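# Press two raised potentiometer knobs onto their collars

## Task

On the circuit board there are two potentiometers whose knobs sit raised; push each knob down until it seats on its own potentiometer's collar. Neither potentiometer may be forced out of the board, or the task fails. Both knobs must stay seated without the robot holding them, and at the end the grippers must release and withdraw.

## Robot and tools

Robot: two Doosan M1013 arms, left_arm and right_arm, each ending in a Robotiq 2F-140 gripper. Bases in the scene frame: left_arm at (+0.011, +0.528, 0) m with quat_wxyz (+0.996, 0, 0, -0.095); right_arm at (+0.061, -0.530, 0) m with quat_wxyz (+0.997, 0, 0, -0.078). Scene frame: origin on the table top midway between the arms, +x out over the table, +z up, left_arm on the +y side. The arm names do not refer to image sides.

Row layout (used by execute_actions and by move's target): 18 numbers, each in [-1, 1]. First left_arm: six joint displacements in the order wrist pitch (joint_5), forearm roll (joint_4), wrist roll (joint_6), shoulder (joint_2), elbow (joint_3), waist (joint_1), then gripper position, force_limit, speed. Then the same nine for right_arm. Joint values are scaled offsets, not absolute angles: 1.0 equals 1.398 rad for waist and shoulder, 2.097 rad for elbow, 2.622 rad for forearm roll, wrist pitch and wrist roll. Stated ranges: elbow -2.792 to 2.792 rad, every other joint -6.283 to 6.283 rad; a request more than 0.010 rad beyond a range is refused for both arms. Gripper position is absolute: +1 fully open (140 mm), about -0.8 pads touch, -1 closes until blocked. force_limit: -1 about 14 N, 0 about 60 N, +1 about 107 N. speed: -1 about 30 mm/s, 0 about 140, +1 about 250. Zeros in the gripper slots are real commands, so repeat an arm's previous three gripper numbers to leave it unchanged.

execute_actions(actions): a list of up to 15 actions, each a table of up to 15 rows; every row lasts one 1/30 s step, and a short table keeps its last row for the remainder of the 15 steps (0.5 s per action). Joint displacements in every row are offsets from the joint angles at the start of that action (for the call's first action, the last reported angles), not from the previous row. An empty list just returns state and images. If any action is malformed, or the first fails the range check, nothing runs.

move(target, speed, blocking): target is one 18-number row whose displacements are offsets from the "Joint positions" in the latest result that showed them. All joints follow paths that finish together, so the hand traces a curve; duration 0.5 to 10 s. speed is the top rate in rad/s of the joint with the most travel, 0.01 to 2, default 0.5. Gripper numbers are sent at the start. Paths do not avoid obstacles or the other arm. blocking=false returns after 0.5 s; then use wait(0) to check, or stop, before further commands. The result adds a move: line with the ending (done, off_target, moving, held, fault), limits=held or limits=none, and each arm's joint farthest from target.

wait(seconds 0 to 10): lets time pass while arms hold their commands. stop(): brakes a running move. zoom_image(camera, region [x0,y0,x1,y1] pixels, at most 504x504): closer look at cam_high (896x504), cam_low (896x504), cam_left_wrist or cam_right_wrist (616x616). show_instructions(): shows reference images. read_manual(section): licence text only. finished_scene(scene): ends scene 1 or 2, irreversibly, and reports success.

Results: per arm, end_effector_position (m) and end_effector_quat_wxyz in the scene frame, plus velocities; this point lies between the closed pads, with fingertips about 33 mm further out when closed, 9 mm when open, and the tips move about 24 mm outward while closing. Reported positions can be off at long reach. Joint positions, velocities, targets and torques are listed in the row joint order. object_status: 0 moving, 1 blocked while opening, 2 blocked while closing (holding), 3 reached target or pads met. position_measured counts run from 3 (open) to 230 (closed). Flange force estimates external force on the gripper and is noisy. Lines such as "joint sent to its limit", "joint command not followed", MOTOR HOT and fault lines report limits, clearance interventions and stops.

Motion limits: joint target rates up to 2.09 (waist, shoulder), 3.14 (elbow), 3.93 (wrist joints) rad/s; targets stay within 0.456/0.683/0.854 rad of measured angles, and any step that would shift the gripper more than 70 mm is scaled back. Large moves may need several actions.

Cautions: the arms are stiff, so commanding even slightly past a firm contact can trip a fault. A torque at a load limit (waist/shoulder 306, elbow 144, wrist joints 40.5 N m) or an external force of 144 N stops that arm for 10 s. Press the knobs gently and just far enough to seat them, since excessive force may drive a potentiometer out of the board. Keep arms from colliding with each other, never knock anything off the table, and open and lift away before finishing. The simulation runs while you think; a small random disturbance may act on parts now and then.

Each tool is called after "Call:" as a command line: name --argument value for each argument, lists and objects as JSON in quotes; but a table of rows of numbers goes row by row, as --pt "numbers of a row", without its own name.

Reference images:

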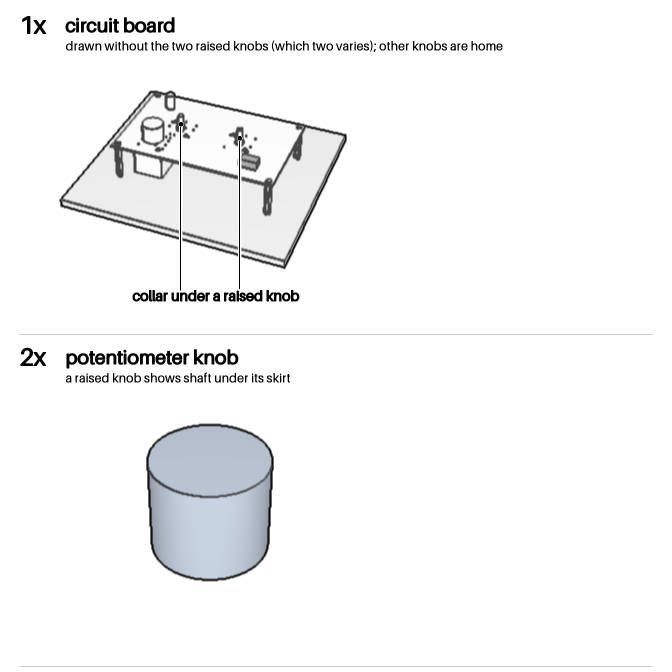

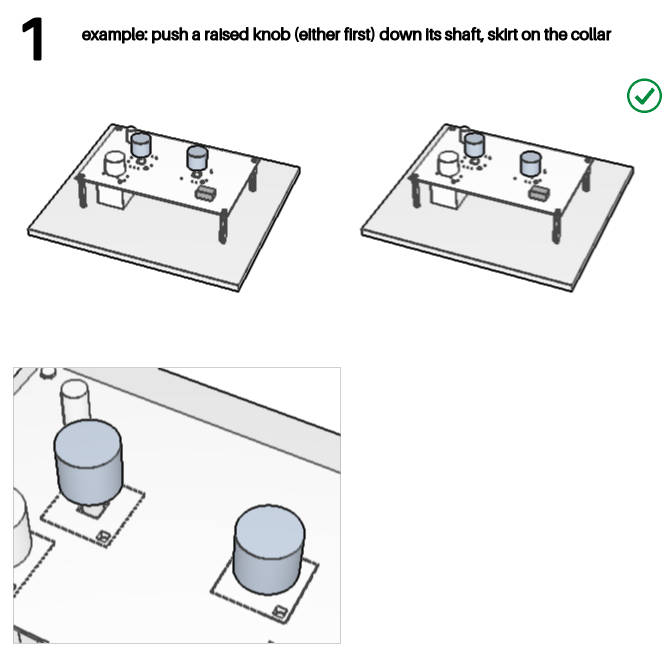

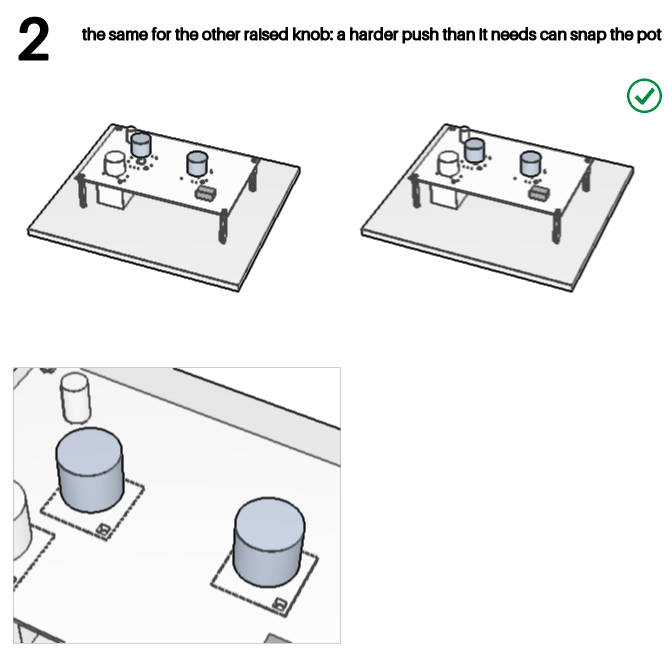

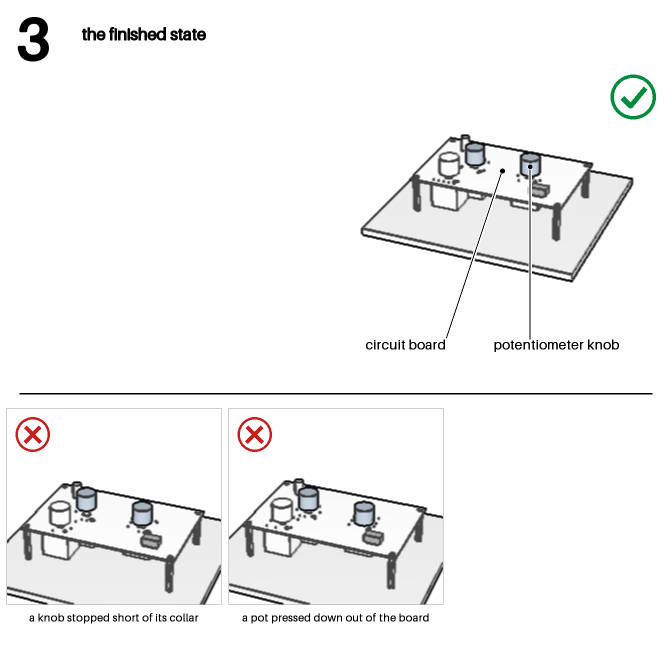

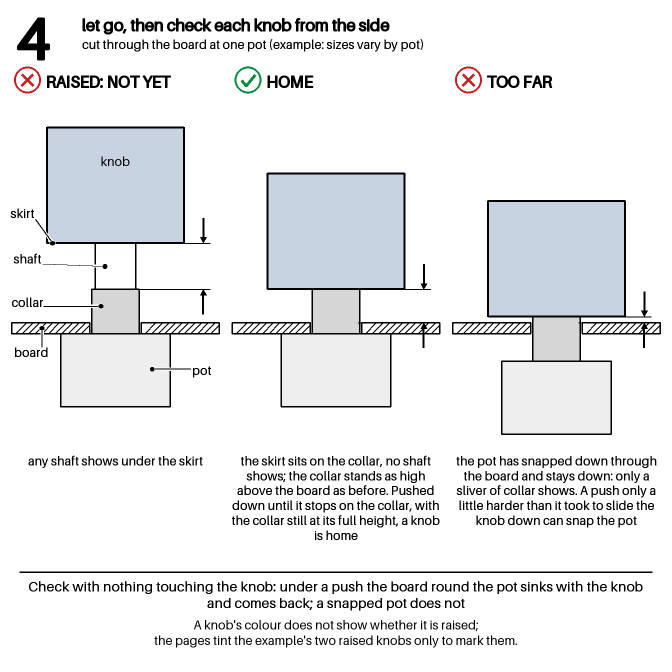

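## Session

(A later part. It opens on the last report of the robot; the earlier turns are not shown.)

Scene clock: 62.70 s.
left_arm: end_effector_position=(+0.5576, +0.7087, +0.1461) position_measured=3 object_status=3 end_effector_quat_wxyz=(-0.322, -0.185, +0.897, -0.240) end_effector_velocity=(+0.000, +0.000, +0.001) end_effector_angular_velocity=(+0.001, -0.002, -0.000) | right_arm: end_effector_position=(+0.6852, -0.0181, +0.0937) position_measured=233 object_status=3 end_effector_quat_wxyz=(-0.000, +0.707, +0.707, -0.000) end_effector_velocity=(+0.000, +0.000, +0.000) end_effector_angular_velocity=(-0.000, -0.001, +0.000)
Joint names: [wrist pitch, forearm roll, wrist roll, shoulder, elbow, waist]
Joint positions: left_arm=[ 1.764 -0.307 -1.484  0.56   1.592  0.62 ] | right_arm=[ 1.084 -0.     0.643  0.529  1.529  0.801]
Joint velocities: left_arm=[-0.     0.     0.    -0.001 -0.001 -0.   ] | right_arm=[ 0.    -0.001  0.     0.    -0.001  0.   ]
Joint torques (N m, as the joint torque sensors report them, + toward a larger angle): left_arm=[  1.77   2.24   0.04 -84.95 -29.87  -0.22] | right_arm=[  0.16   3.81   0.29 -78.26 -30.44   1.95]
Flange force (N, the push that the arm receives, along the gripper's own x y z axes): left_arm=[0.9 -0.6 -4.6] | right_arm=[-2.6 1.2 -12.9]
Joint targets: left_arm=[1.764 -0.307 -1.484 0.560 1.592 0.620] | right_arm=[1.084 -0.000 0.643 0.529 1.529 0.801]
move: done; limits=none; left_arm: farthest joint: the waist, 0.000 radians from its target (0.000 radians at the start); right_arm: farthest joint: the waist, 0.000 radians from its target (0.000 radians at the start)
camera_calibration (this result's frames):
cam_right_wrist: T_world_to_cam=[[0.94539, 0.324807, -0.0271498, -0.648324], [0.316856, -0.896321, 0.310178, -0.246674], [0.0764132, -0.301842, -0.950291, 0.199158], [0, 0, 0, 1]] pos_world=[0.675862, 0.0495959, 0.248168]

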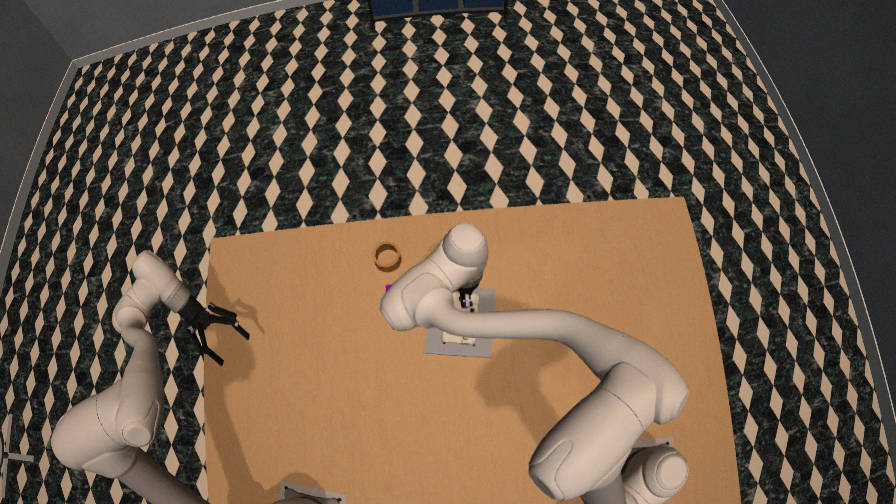

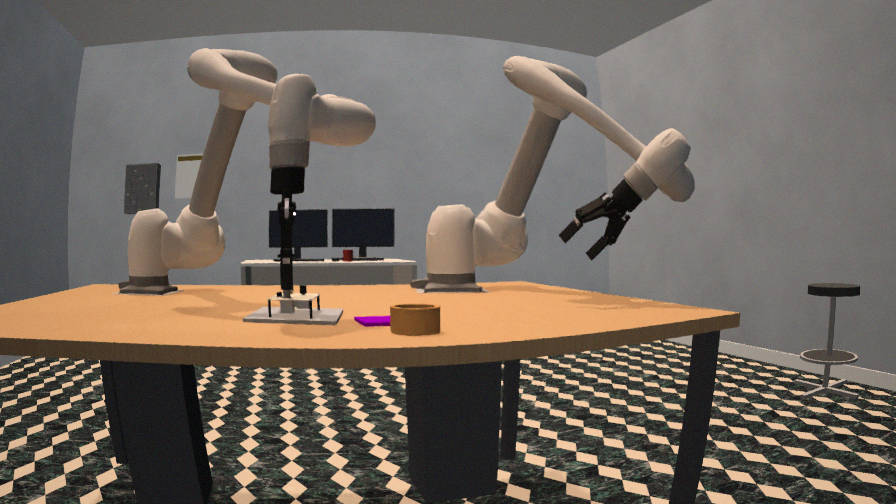

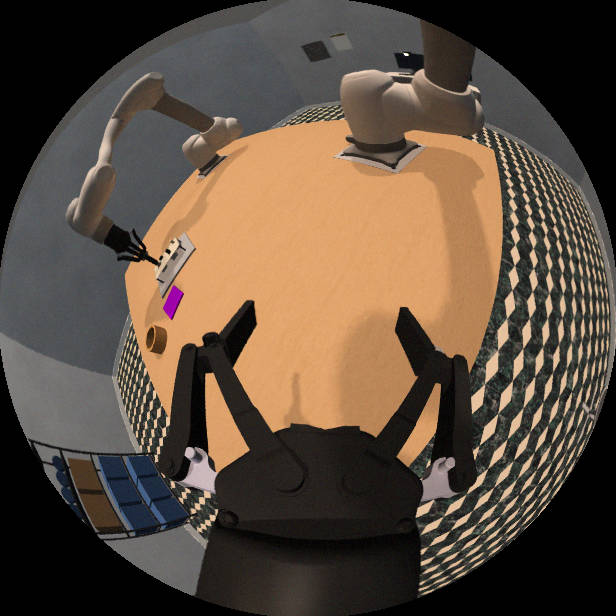

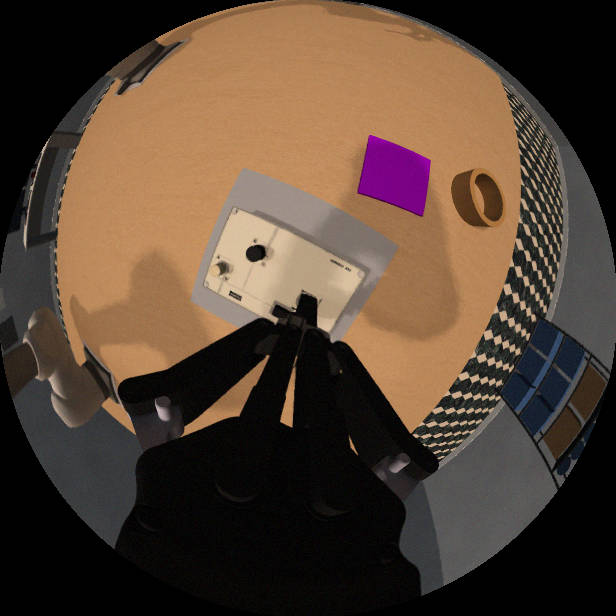

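Call:
move --target '[0,0,0,0,0,0,1,0,0, 0.0118086,0,0,-0.010548,-0.007733,0,-1,0,1]' --speed 0.04

Call:
zoom_image --camera "cam_low" --region '[266, 275, 316, 305]'

Call:
zoom_image --camera "cam_left_wrist" --region '[135, 240, 185, 290]'

Scene clock: 63.93 s.
left_arm: end_effector_position=(+0.5576, +0.7087, +0.1461) position_measured=3 object_status=3 end_effector_quat_wxyz=(-0.322, -0.185, +0.897, -0.240) end_effector_velocity=(-0.000, -0.000, -0.000) end_effector_angular_velocity=(-0.000, +0.000, +0.000) | right_arm: end_effector_position=(+0.6851, -0.0182, +0.1136) position_measured=233 object_status=3 end_effector_quat_wxyz=(-0.000, +0.707, +0.707, -0.000) end_effector_velocity=(-0.001, -0.000, +0.000) end_effector_angular_velocity=(-0.001, +0.001, +0.001)
Joint names: [wrist pitch, forearm roll, wrist roll, shoulder, elbow, waist]
Joint positions: left_arm=[ 1.764 -0.307 -1.484  0.56   1.592  0.62 ] | right_arm=[ 1.115 -0.     0.643  0.514  1.513  0.801]
Joint velocities: left_arm=[-0.001 -0.     0.     0.     0.001  0.   ] | right_arm=[ 0.002 -0.    -0.001 -0.    -0.     0.   ]
Joint torques (N m, as the joint torque sensors report them, + toward a larger angle): left_arm=[  1.67   2.33   0.   -83.59 -29.65  -0.68] | right_arm=[ -0.1    3.93   0.27 -91.86 -37.06   2.24]
Flange force (N, the push that the arm receives, along the gripper's own x y z axes): left_arm=[2.7 -0.4 -4.8] | right_arm=[1.4 6.6 2.4]
Joint targets: left_arm=[1.764 -0.307 -1.484 0.560 1.592 0.620] | right_arm=[1.115 -0.000 0.643 0.514 1.513 0.801]
move: done; limits=none; left_arm: farthest joint: the waist, 0.000 radians from its target (0.000 radians at the start); right_arm: farthest joint: the waist, 0.000 radians from its target (0.000 radians at the start)
camera_calibration (this result's frames):
cam_left_wrist: T_world_to_cam=[[-0.570926, 0.7306, -0.374522, -0.117245], [0.819002, 0.475003, -0.321882, -0.736755], [-0.0572678, -0.490505, -0.869554, 0.683675], [0, 0, 0, 1]] pos_world=[0.575618, 0.770967, 0.313434]
cam_right_wrist: T_world_to_cam=[[0.94539, 0.324807, -0.0271592, -0.647717], [0.316859, -0.896319, 0.310181, -0.252871], [0.0764056, -0.301847, -0.95029, 0.218076], [0, 0, 0, 1]] pos_world=[0.675808, 0.0495557, 0.26808]

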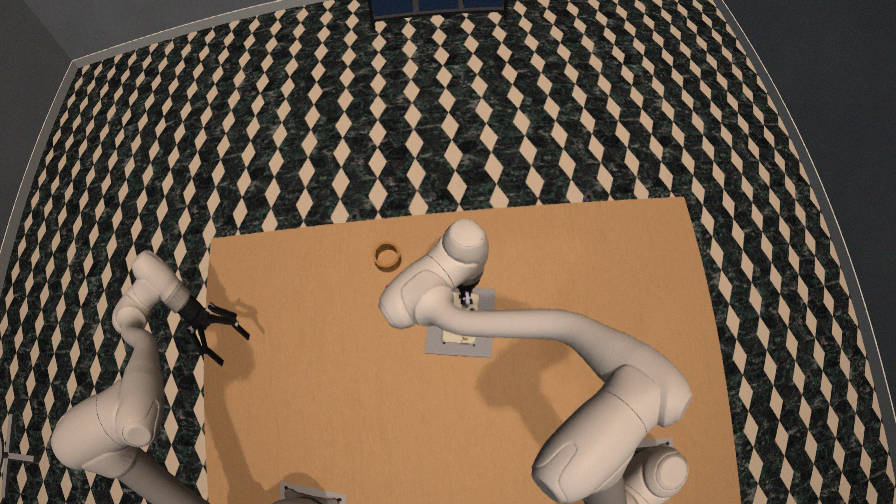

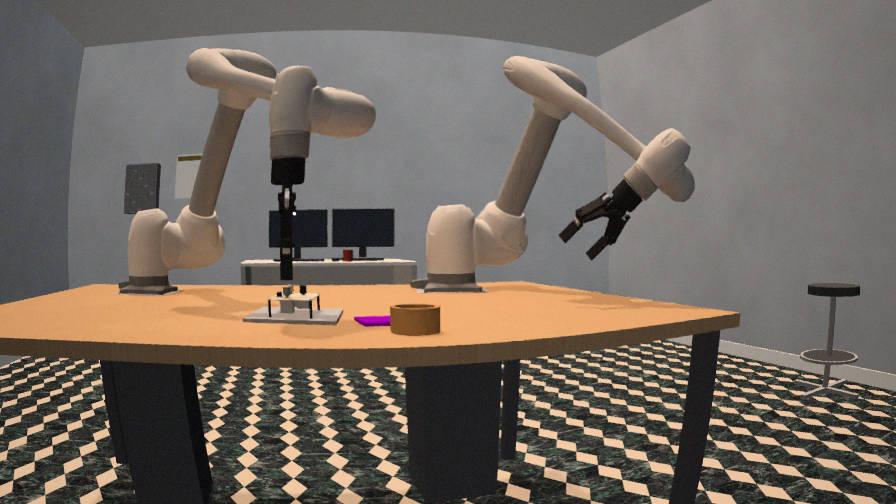

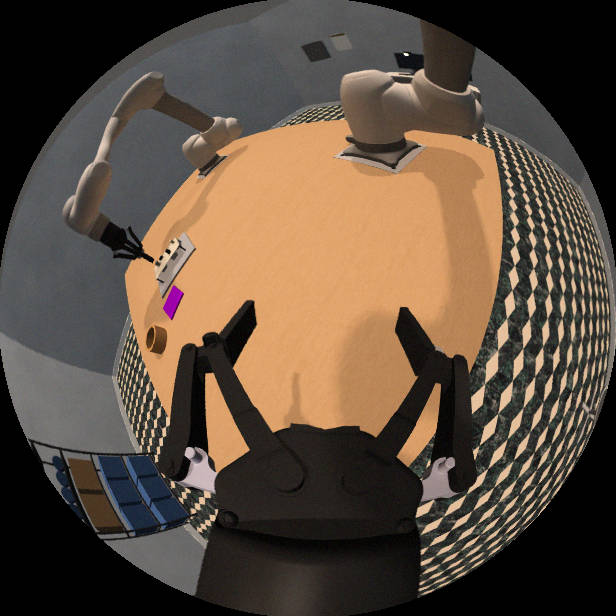

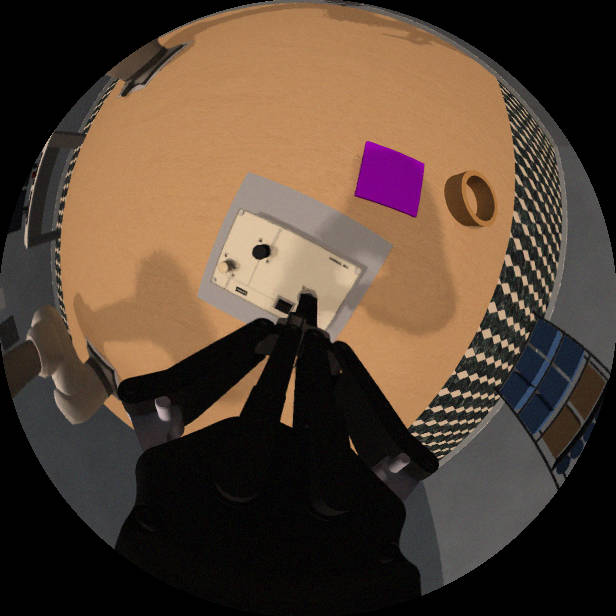

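Region (266, 275, 316, 305) of cam_low's 896x504 image, scaled by 10.080, with more detail than that image has; it fills the top 302 rows of this view, and the rest is white.

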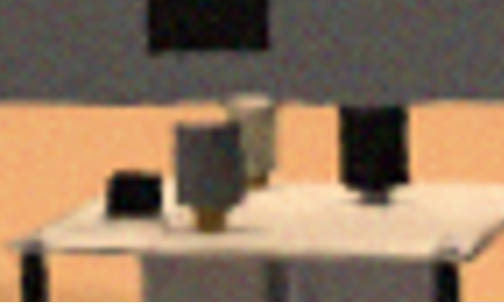

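Region (135, 240, 185, 290) of cam_left_wrist's 616x616 image, scaled by 10.080, with more detail than that image has.

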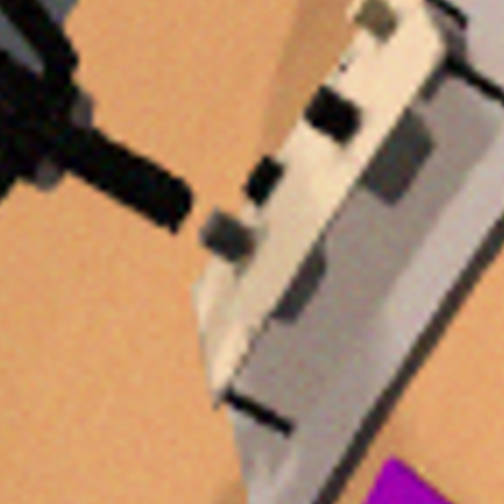

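Call:
move --target '[0,0,0,0,0,0,1,0,0, 0.1144,0,0,-0.143,-0.0477,-0.429,-1,0,1]' --speed 0.8

Scene clock: 65.87 s.
left_arm: end_effector_position=(+0.5576, +0.7087, +0.1461) position_measured=3 object_status=3 end_effector_quat_wxyz=(-0.322, -0.185, +0.897, -0.240) end_effector_velocity=(+0.000, +0.000, -0.000) end_effector_angular_velocity=(+0.000, -0.000, -0.000) | right_arm: end_effector_position=(+0.8020, -0.4627, +0.3226) position_measured=233 object_status=3 end_effector_quat_wxyz=(-0.000, +0.884, +0.467, -0.000) end_effector_velocity=(-0.000, -0.001, +0.001) end_effector_angular_velocity=(+0.000, -0.000, -0.003)
Joint names: [wrist pitch, forearm roll, wrist roll, shoulder, elbow, waist]
Joint positions: left_arm=[ 1.764 -0.307 -1.484  0.56   1.592  0.62 ] | right_arm=[ 1.415 -0.     0.643  0.314  1.413  0.201]
Joint velocities: left_arm=[ 0.     0.    -0.     0.    -0.001 -0.   ] | right_arm=[ 0.001  0.     0.001 -0.    -0.001 -0.001]
Joint torques (N m, as the joint torque sensors report them, + toward a larger angle): left_arm=[  1.75   2.37   0.07 -84.26 -29.68  -1.71] | right_arm=[ -0.37   4.38   0.38 -77.11 -40.42   4.63]
Flange force (N, the push that the arm receives, along the gripper's own x y z axes): left_arm=[1.6 0.7 -5.3] | right_arm=[0.0 10.3 -0.6]
Joint targets: left_arm=[1.764 -0.307 -1.484 0.560 1.592 0.620] | right_arm=[1.415 -0.000 0.643 0.314 1.413 0.201]
move: done; limits=none; left_arm: farthest joint: the waist, 0.000 radians from its target (0.000 radians at the start); right_arm: farthest joint: the waist, 0.000 radians from its target (0.599 radians at the start)
camera_calibration (this result's frames):
cam_left_wrist: T_world_to_cam=[[-0.570926, 0.7306, -0.374523, -0.117245], [0.819002, 0.475003, -0.321882, -0.736755], [-0.057268, -0.490506, -0.869554, 0.683676], [0, 0, 0, 1]] pos_world=[0.575618, 0.770967, 0.313434]
cam_right_wrist: T_world_to_cam=[[0.963753, -0.265412, -0.0271533, -0.895995], [-0.244281, -0.918758, 0.310179, -0.313481], [-0.107273, -0.292303, -0.95029, 0.425321], [0, 0, 0, 1]] pos_world=[0.832566, -0.401498, 0.477085]

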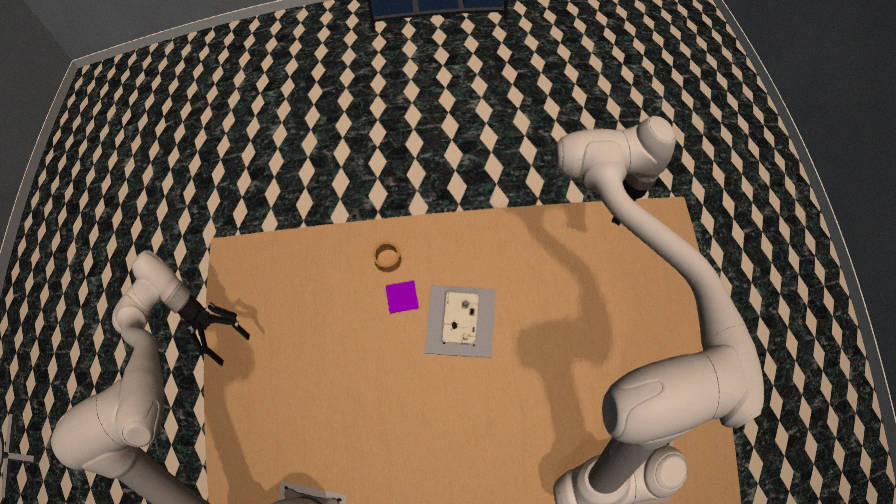

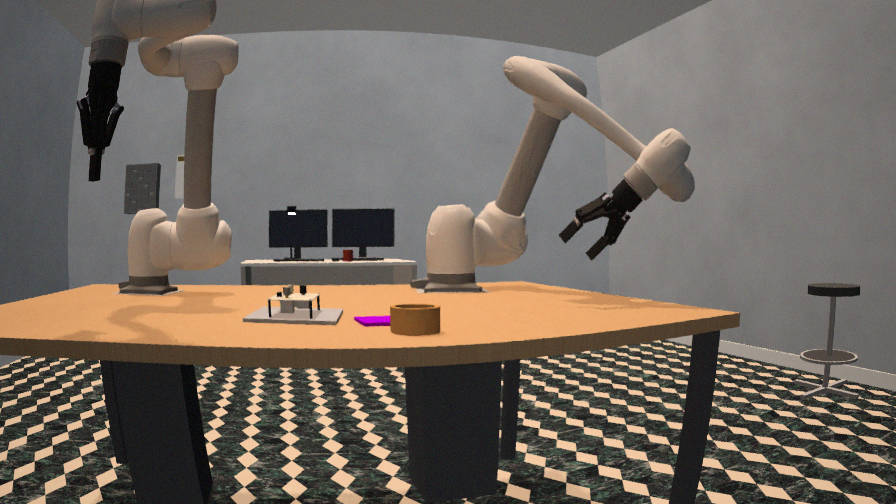

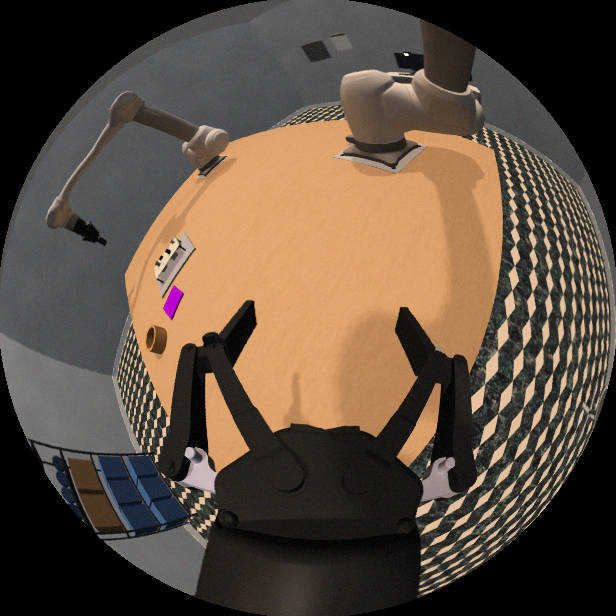

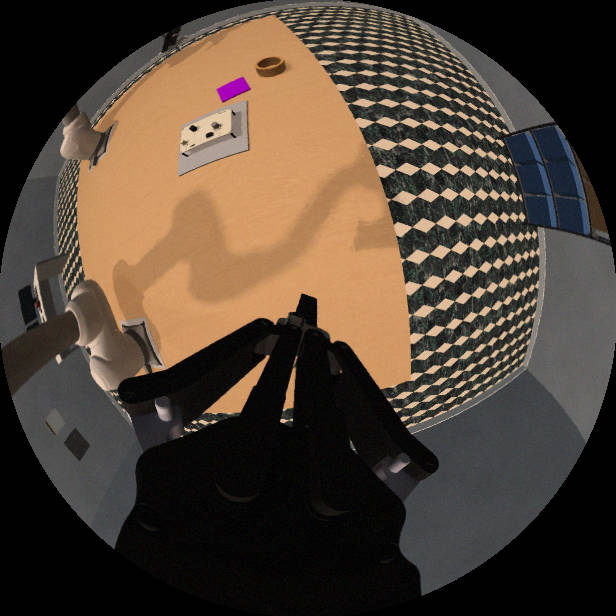

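Call:
zoom_image --camera "cam_low" --region '[260, 275, 330, 315]'

Region (260, 275, 330, 315) of cam_low's 896x504 image, scaled by 7.200, with more detail than that image has; it fills the top 288 rows of this view, and the rest is white.

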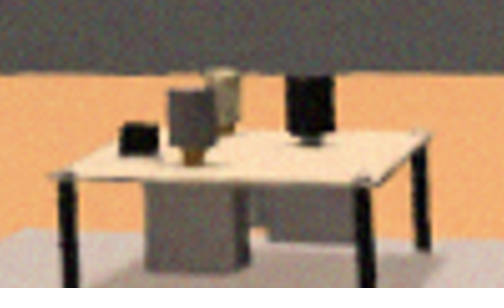

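All knobs are home with collars at full height.

Call:
finished_scene --scene 1

The scene is finished: the task was done.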